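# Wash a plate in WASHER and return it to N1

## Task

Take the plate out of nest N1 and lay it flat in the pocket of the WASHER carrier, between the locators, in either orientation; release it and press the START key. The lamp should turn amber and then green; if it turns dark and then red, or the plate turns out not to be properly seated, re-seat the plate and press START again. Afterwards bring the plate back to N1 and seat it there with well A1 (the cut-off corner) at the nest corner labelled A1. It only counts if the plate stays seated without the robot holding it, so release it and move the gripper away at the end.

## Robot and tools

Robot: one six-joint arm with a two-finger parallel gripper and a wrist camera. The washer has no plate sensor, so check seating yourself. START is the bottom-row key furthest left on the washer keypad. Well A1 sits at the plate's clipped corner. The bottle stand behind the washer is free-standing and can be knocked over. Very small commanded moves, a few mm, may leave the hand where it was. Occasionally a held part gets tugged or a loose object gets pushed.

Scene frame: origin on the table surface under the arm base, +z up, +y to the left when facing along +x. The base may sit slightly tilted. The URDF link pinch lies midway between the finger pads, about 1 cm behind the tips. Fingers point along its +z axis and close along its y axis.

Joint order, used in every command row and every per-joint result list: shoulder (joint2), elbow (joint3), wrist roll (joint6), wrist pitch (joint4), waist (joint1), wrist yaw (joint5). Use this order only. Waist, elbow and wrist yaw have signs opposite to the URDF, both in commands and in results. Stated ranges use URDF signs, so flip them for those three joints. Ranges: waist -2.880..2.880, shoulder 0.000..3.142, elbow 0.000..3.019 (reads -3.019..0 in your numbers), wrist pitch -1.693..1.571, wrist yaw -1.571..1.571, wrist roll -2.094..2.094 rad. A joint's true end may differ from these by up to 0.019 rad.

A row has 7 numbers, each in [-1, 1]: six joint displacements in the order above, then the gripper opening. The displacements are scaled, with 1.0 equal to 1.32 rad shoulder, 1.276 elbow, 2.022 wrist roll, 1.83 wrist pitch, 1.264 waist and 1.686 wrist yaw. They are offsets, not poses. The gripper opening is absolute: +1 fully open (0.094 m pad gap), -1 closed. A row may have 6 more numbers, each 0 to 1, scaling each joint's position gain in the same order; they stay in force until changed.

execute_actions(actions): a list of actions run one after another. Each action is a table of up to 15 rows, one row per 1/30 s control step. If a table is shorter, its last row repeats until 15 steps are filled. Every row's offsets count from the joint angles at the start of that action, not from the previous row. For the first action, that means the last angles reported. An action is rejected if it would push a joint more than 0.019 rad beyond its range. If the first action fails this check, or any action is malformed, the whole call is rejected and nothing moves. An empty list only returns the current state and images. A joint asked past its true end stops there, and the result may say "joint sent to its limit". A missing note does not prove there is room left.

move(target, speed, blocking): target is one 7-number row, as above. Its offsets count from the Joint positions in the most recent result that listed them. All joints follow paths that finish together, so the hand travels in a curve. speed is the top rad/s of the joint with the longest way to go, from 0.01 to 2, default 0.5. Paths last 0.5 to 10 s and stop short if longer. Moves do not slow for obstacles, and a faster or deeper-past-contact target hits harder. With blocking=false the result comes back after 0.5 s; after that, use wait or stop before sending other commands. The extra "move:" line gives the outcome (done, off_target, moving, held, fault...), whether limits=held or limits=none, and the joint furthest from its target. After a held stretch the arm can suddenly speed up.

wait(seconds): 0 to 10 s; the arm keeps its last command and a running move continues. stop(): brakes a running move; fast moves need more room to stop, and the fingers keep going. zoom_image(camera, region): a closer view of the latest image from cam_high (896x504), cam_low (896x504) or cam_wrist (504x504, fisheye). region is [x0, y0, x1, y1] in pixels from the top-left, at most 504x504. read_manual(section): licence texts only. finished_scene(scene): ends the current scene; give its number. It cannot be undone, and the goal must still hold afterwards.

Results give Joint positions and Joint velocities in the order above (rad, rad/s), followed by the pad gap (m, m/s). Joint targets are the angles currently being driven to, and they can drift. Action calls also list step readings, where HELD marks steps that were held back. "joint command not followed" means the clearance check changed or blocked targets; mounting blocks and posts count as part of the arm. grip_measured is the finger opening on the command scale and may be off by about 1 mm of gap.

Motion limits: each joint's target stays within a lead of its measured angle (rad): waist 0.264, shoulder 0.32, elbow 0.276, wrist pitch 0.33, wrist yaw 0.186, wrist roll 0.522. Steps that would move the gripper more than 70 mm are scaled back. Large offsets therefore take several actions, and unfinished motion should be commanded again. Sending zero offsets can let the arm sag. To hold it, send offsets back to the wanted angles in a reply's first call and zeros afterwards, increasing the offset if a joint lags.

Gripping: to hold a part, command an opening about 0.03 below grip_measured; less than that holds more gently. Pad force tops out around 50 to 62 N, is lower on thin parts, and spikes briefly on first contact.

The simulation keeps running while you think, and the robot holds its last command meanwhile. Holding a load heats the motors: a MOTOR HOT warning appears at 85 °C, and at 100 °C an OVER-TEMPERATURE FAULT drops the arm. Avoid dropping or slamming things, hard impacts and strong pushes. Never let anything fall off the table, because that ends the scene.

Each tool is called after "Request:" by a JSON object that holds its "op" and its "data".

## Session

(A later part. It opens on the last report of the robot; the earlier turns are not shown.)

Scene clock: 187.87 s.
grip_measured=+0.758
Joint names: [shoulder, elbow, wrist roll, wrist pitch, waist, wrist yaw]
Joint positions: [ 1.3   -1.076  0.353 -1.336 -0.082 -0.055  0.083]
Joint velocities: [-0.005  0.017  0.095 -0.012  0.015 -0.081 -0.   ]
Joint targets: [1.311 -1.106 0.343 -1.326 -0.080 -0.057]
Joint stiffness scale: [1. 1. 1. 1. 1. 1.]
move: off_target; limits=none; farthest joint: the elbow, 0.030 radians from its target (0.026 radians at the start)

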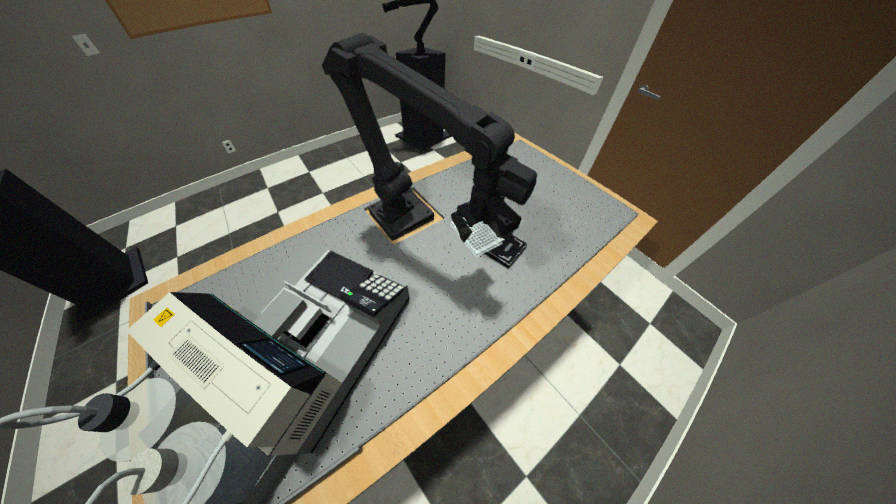

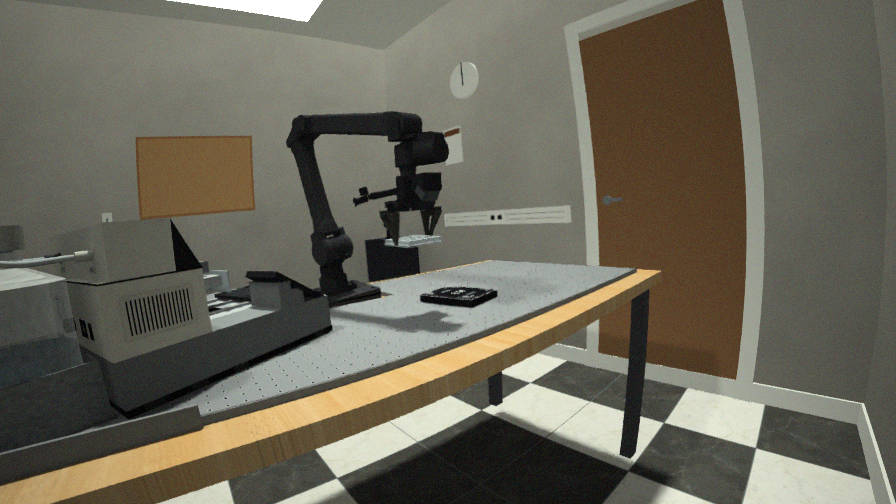

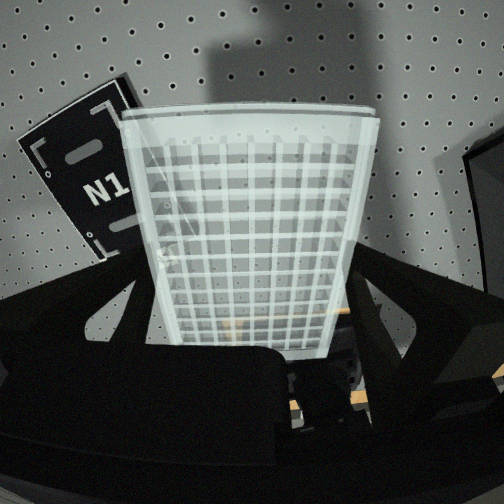

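Toward [1.565,-0.957,-0.958,-0.409].

Request:
{"op": "move", "data": {"target": [0.206,0.09,0,0.2125,-0.266,0,0.72], "speed": 0.25}}

Scene clock: 191.53 s.
grip_measured=+0.758
Joint names: [shoulder, elbow, wrist roll, wrist pitch, waist, wrist yaw]
Joint positions: [ 1.564 -0.955  0.353 -0.959 -0.411 -0.055  0.083]
Joint velocities: [-0.024  0.017 -0.022 -0.002  0.005  0.037  0.001]
Joint targets: [1.572 -0.962 0.353 -0.947 -0.418 -0.055]
Joint stiffness scale: [1. 1. 1. 1. 1. 1.]
move: done; limits=none; farthest joint: the wrist pitch, 0.012 radians from its target (0.389 radians at the start)

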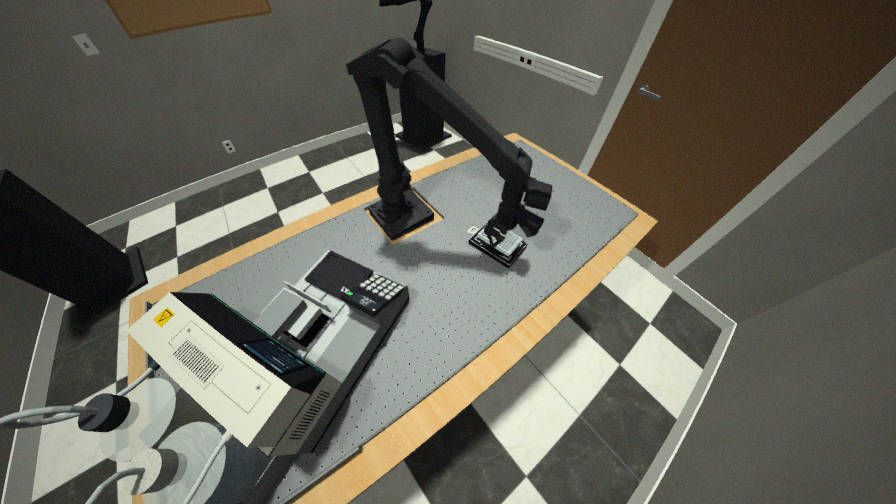

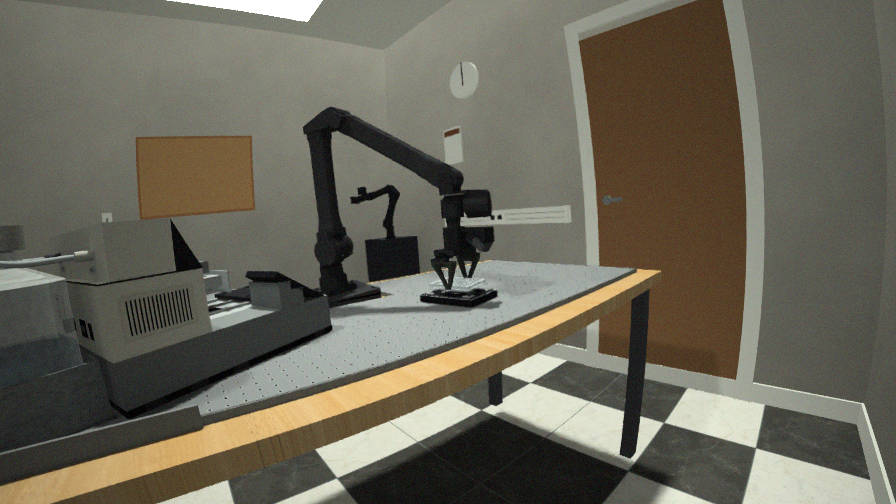

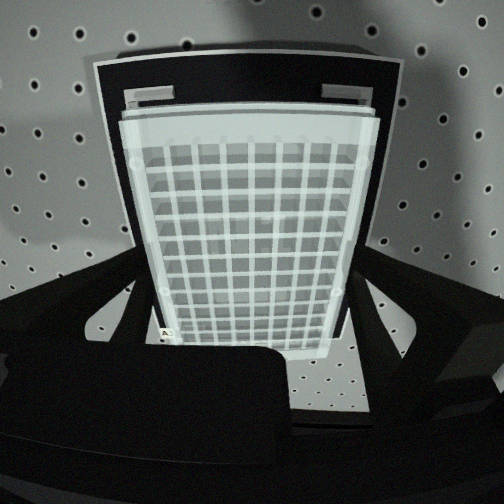

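Request:
{"op": "move", "data": {"target": [0.022,0.006,0,0.02,0,-0.002,0.72], "speed": 0.05}}

Request:
{"op": "zoom_image", "data": {"camera": "cam_wrist", "region": [80,40,420,360]}}

Scene clock: 195.20 s.
grip_measured=+0.758
Joint names: [shoulder, elbow, wrist roll, wrist pitch, waist, wrist yaw]
Joint positions: [ 1.579 -0.944  0.353 -0.934 -0.411 -0.056  0.083]
Joint velocities: [ 0.005 -0.017 -0.037 -0.002  0.015  0.022  0.001]
Joint targets: [1.593 -0.948 0.353 -0.923 -0.411 -0.058]
Joint stiffness scale: [1. 1. 1. 1. 1. 1.]
move: done; limits=none; farthest joint: the shoulder, 0.014 radians from its target (0.029 radians at the start)

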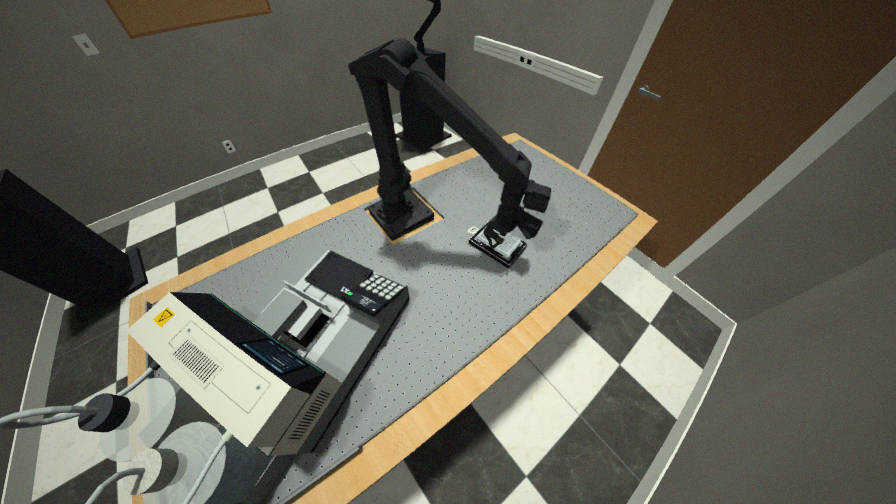

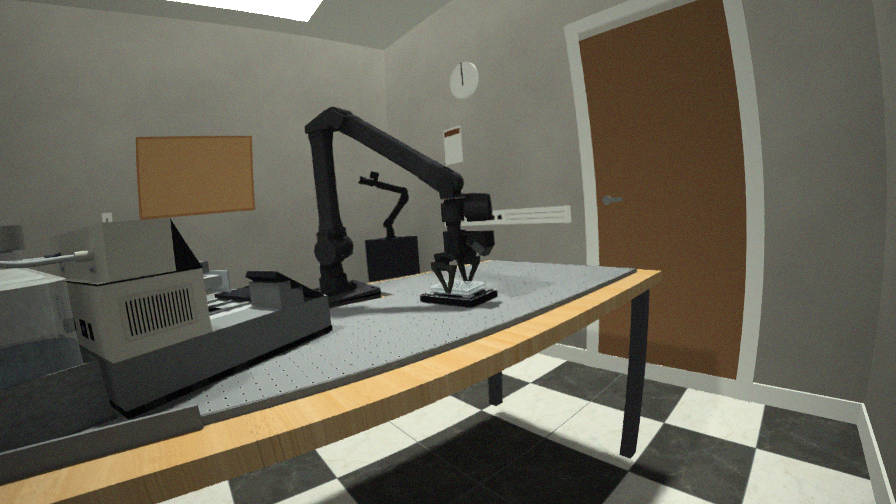

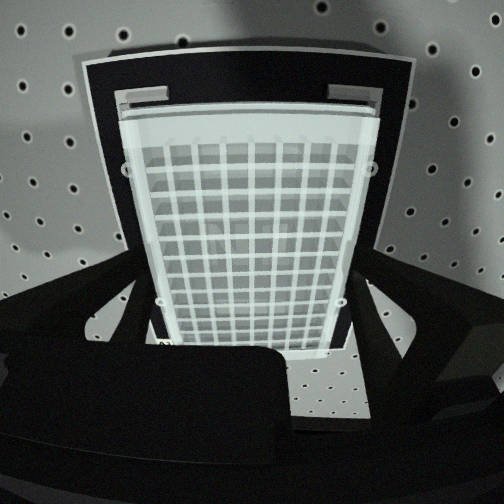

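Region (80, 40, 420, 360) of cam_wrist's 504x504 image, scaled by 1.482, with more detail than that image has; it fills the top 474 rows of this view, and the rest is white.

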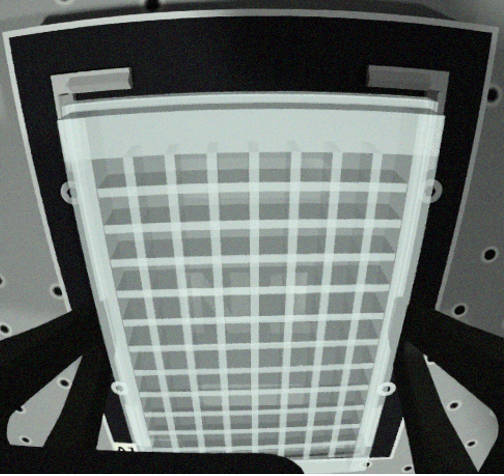

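Request:
{"op": "move", "data": {"target": [0.019,0.003,0,0.017,0,0,0.72], "speed": 0.04}}

Scene clock: 197.73 s.
grip_measured=+0.758
Joint names: [shoulder, elbow, wrist roll, wrist pitch, waist, wrist yaw]
Joint positions: [ 1.584 -0.939  0.353 -0.919 -0.411 -0.056  0.083]
Joint velocities: [-0.005 -0.002  0.007 -0.012 -0.005 -0.066  0.001]
Joint targets: [1.604 -0.940 0.353 -0.903 -0.411 -0.055]
Joint stiffness scale: [1. 1. 1. 1. 1. 1.]
move: done; limits=none; farthest joint: the shoulder, 0.020 radians from its target (0.025 radians at the start)

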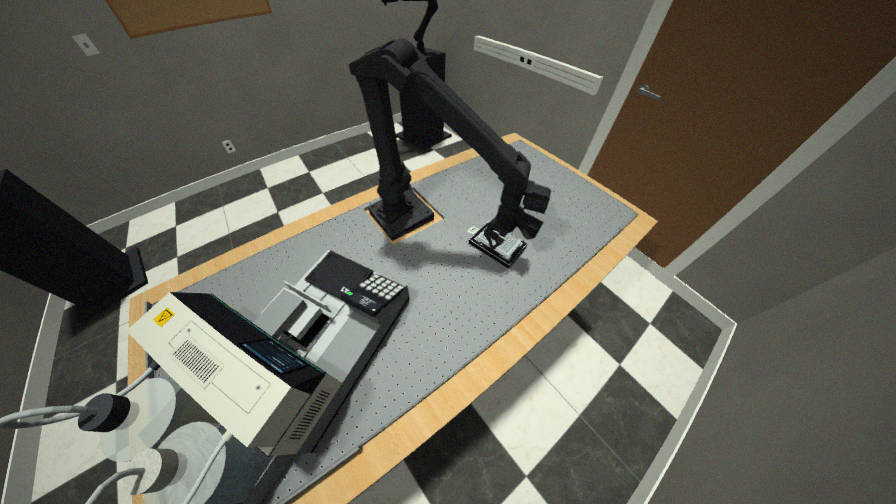

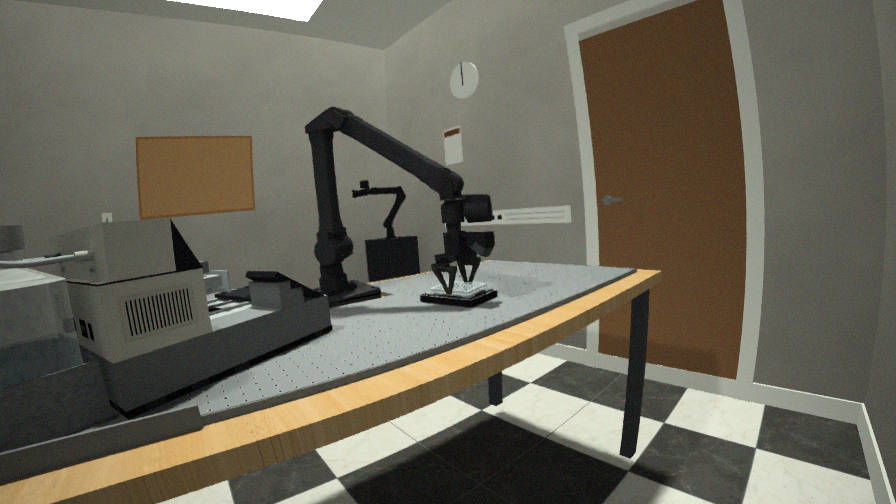

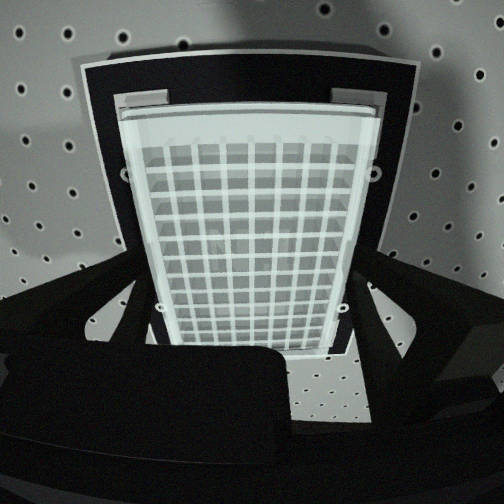

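Request:
{"op": "move", "data": {"target": [0.016,0.002,0,0,0,-0.005,0.72], "speed": 0.04}}

Request:
{"op": "move", "data": {"target": [0,-0.01,0,0,0,0,1]}}

Request:
{"op": "zoom_image", "data": {"camera": "cam_wrist", "region": [80,40,420,360]}}

Scene clock: 202.23 s.
grip_measured=+0.758
Joint names: [shoulder, elbow, wrist roll, wrist pitch, waist, wrist yaw]
Joint positions: [ 1.584 -0.939  0.353 -0.919 -0.411 -0.058  0.083]
Joint velocities: [-0.005  0.007 -0.007 -0.022  0.005  0.022 -0.001]
Joint targets: [1.605 -0.936 0.353 -0.919 -0.411 -0.064]
Joint stiffness scale: [1. 1. 1. 1. 1. 1.]
move: off_target; limits=none; farthest joint: the shoulder, 0.021 radians from its target (0.021 radians at the start)

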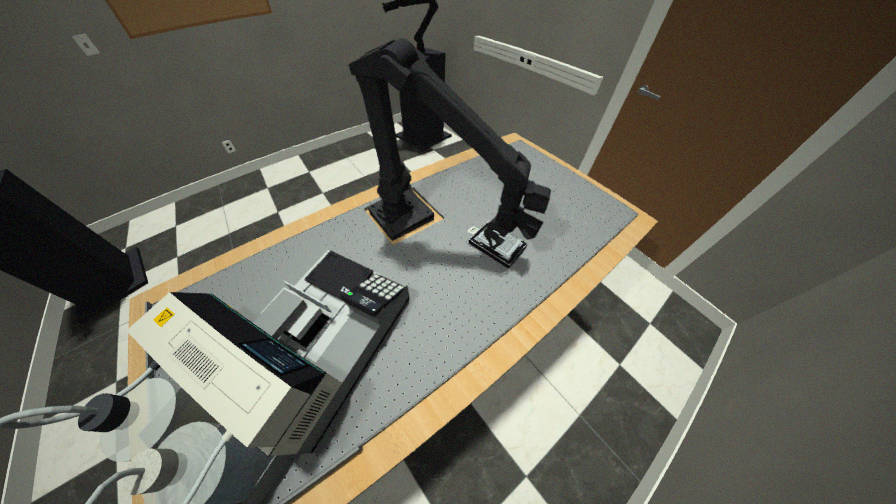

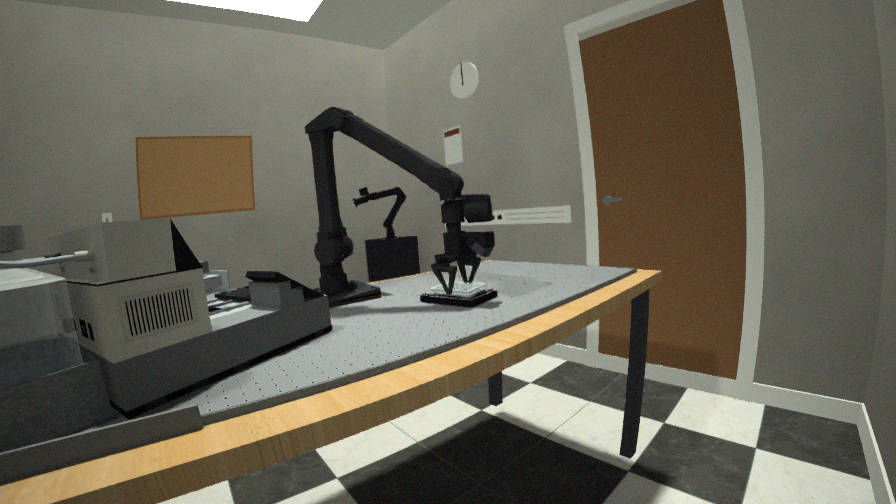

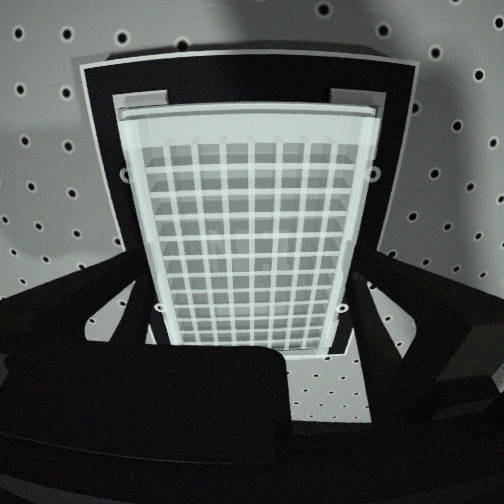

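Scene clock: 202.93 s.
grip_measured=+1.000
Joint names: [shoulder, elbow, wrist roll, wrist pitch, waist, wrist yaw]
Joint positions: [ 1.584 -0.938  0.353 -0.919 -0.411 -0.057  0.094]
Joint velocities: [ 0.005  0.002 -0.022  0.007 -0.005 -0.037  0.   ]
Joint targets: [1.584 -0.951 0.353 -0.919 -0.411 -0.058]
Joint stiffness scale: [1. 1. 1. 1. 1. 1.]
move: done; limits=none; farthest joint: the elbow, 0.014 radians from its target (0.013 radians at the start)

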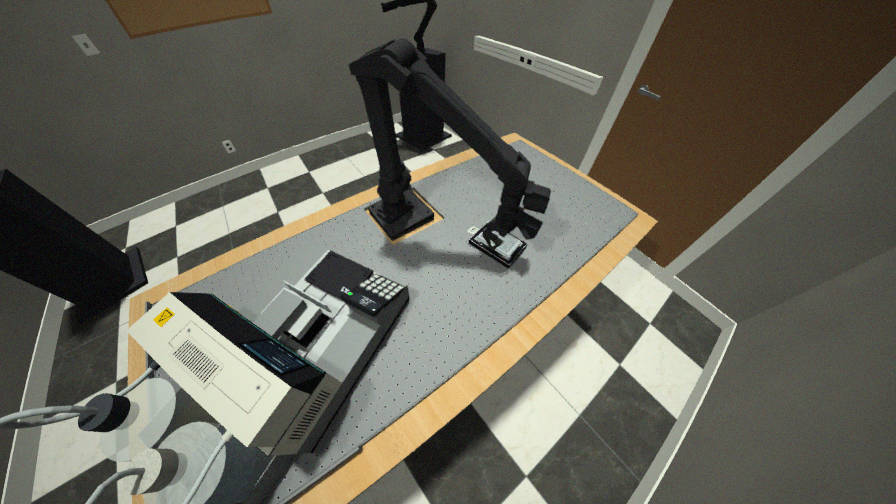

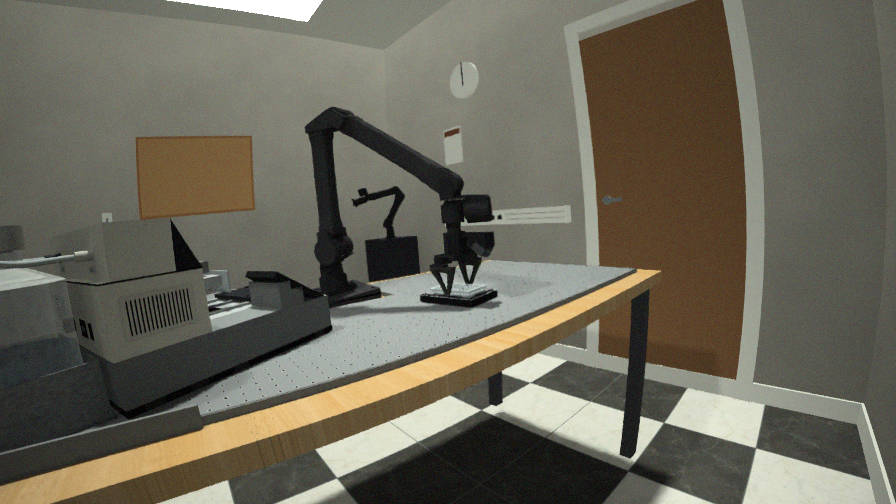

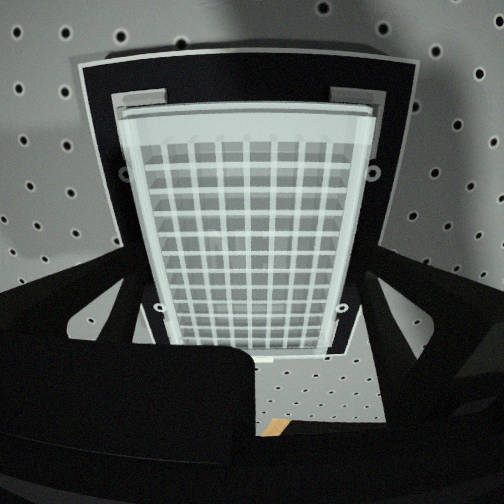

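Region (80, 40, 420, 360) of cam_wrist's 504x504 image, scaled by 1.482, with more detail than that image has; it fills the top 474 rows of this view, and the rest is white.

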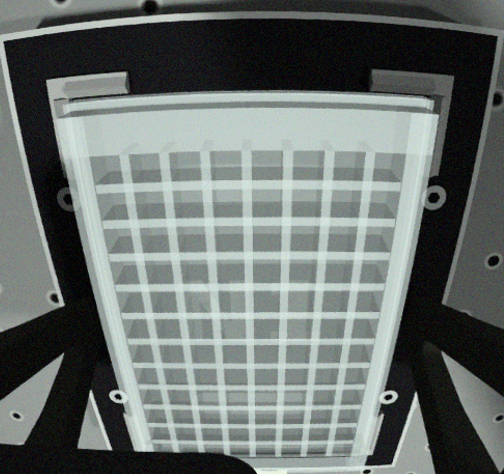

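Request:
{"op": "move", "data": {"target": [-0.15,-0.16,0,-0.19,0,0,1], "speed": 0.35}}

Request:
{"op": "zoom_image", "data": {"camera": "cam_wrist", "region": [140,20,380,260]}}

Request:
{"op": "zoom_image", "data": {"camera": "cam_low", "region": [410,270,510,315]}}

Scene clock: 207.17 s.
grip_measured=+1.000
Joint names: [shoulder, elbow, wrist roll, wrist pitch, waist, wrist yaw]
Joint positions: [ 1.392 -1.098  0.353 -1.258 -0.411 -0.057  0.094]
Joint velocities: [ 0.005  0.012  0.007  0.002  0.005 -0.022  0.   ]
Joint targets: [1.386 -1.142 0.353 -1.267 -0.411 -0.057]
Joint stiffness scale: [1. 1. 1. 1. 1. 1.]
move: off_target; limits=none; farthest joint: the elbow, 0.044 radians from its target (0.204 radians at the start)

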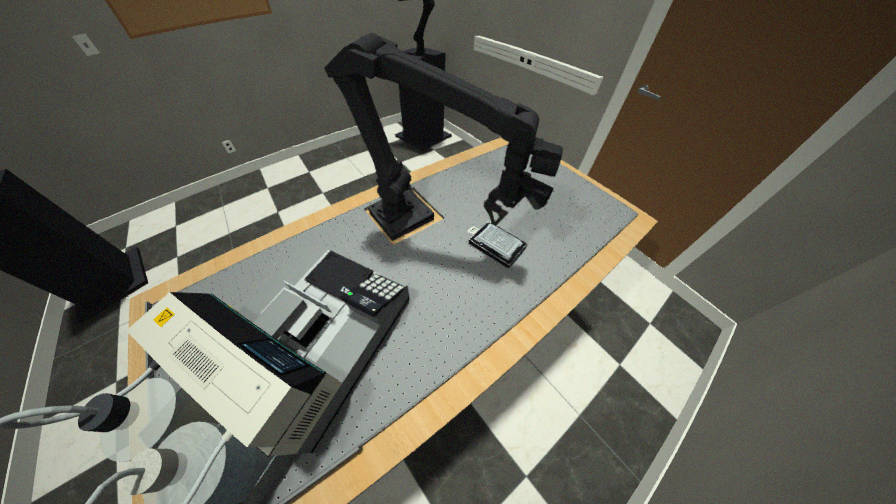

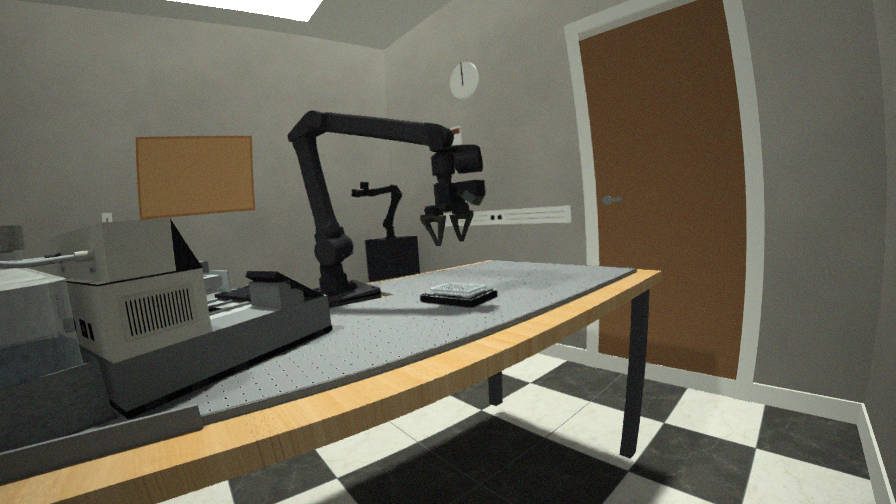

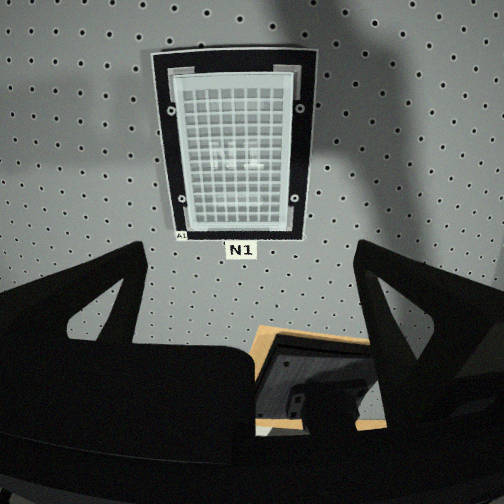

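Region (140, 20, 380, 260) of cam_wrist's 504x504 image, scaled by 2.100, with more detail than that image has.

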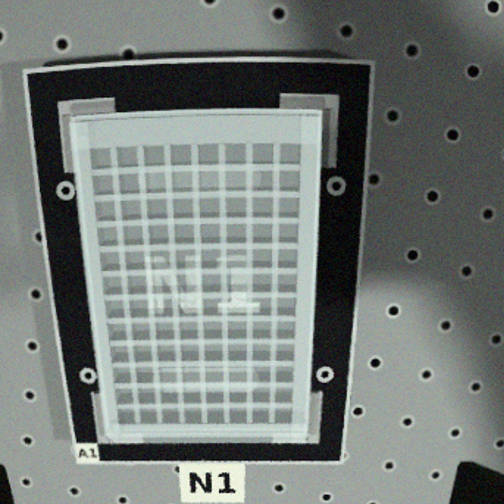

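Region (410, 270, 510, 315) of cam_low's 896x504 image, scaled by 5.040, with more detail than that image has; it fills the top 227 rows of this view, and the rest is white.

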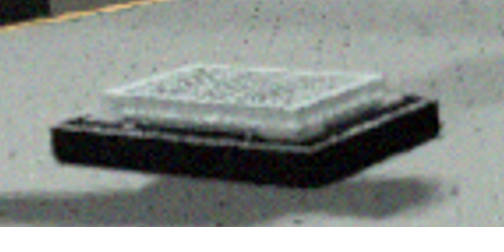

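Request:
{"op": "finished_scene", "data": {"scene": 1}}

The scene is finished: the task was done.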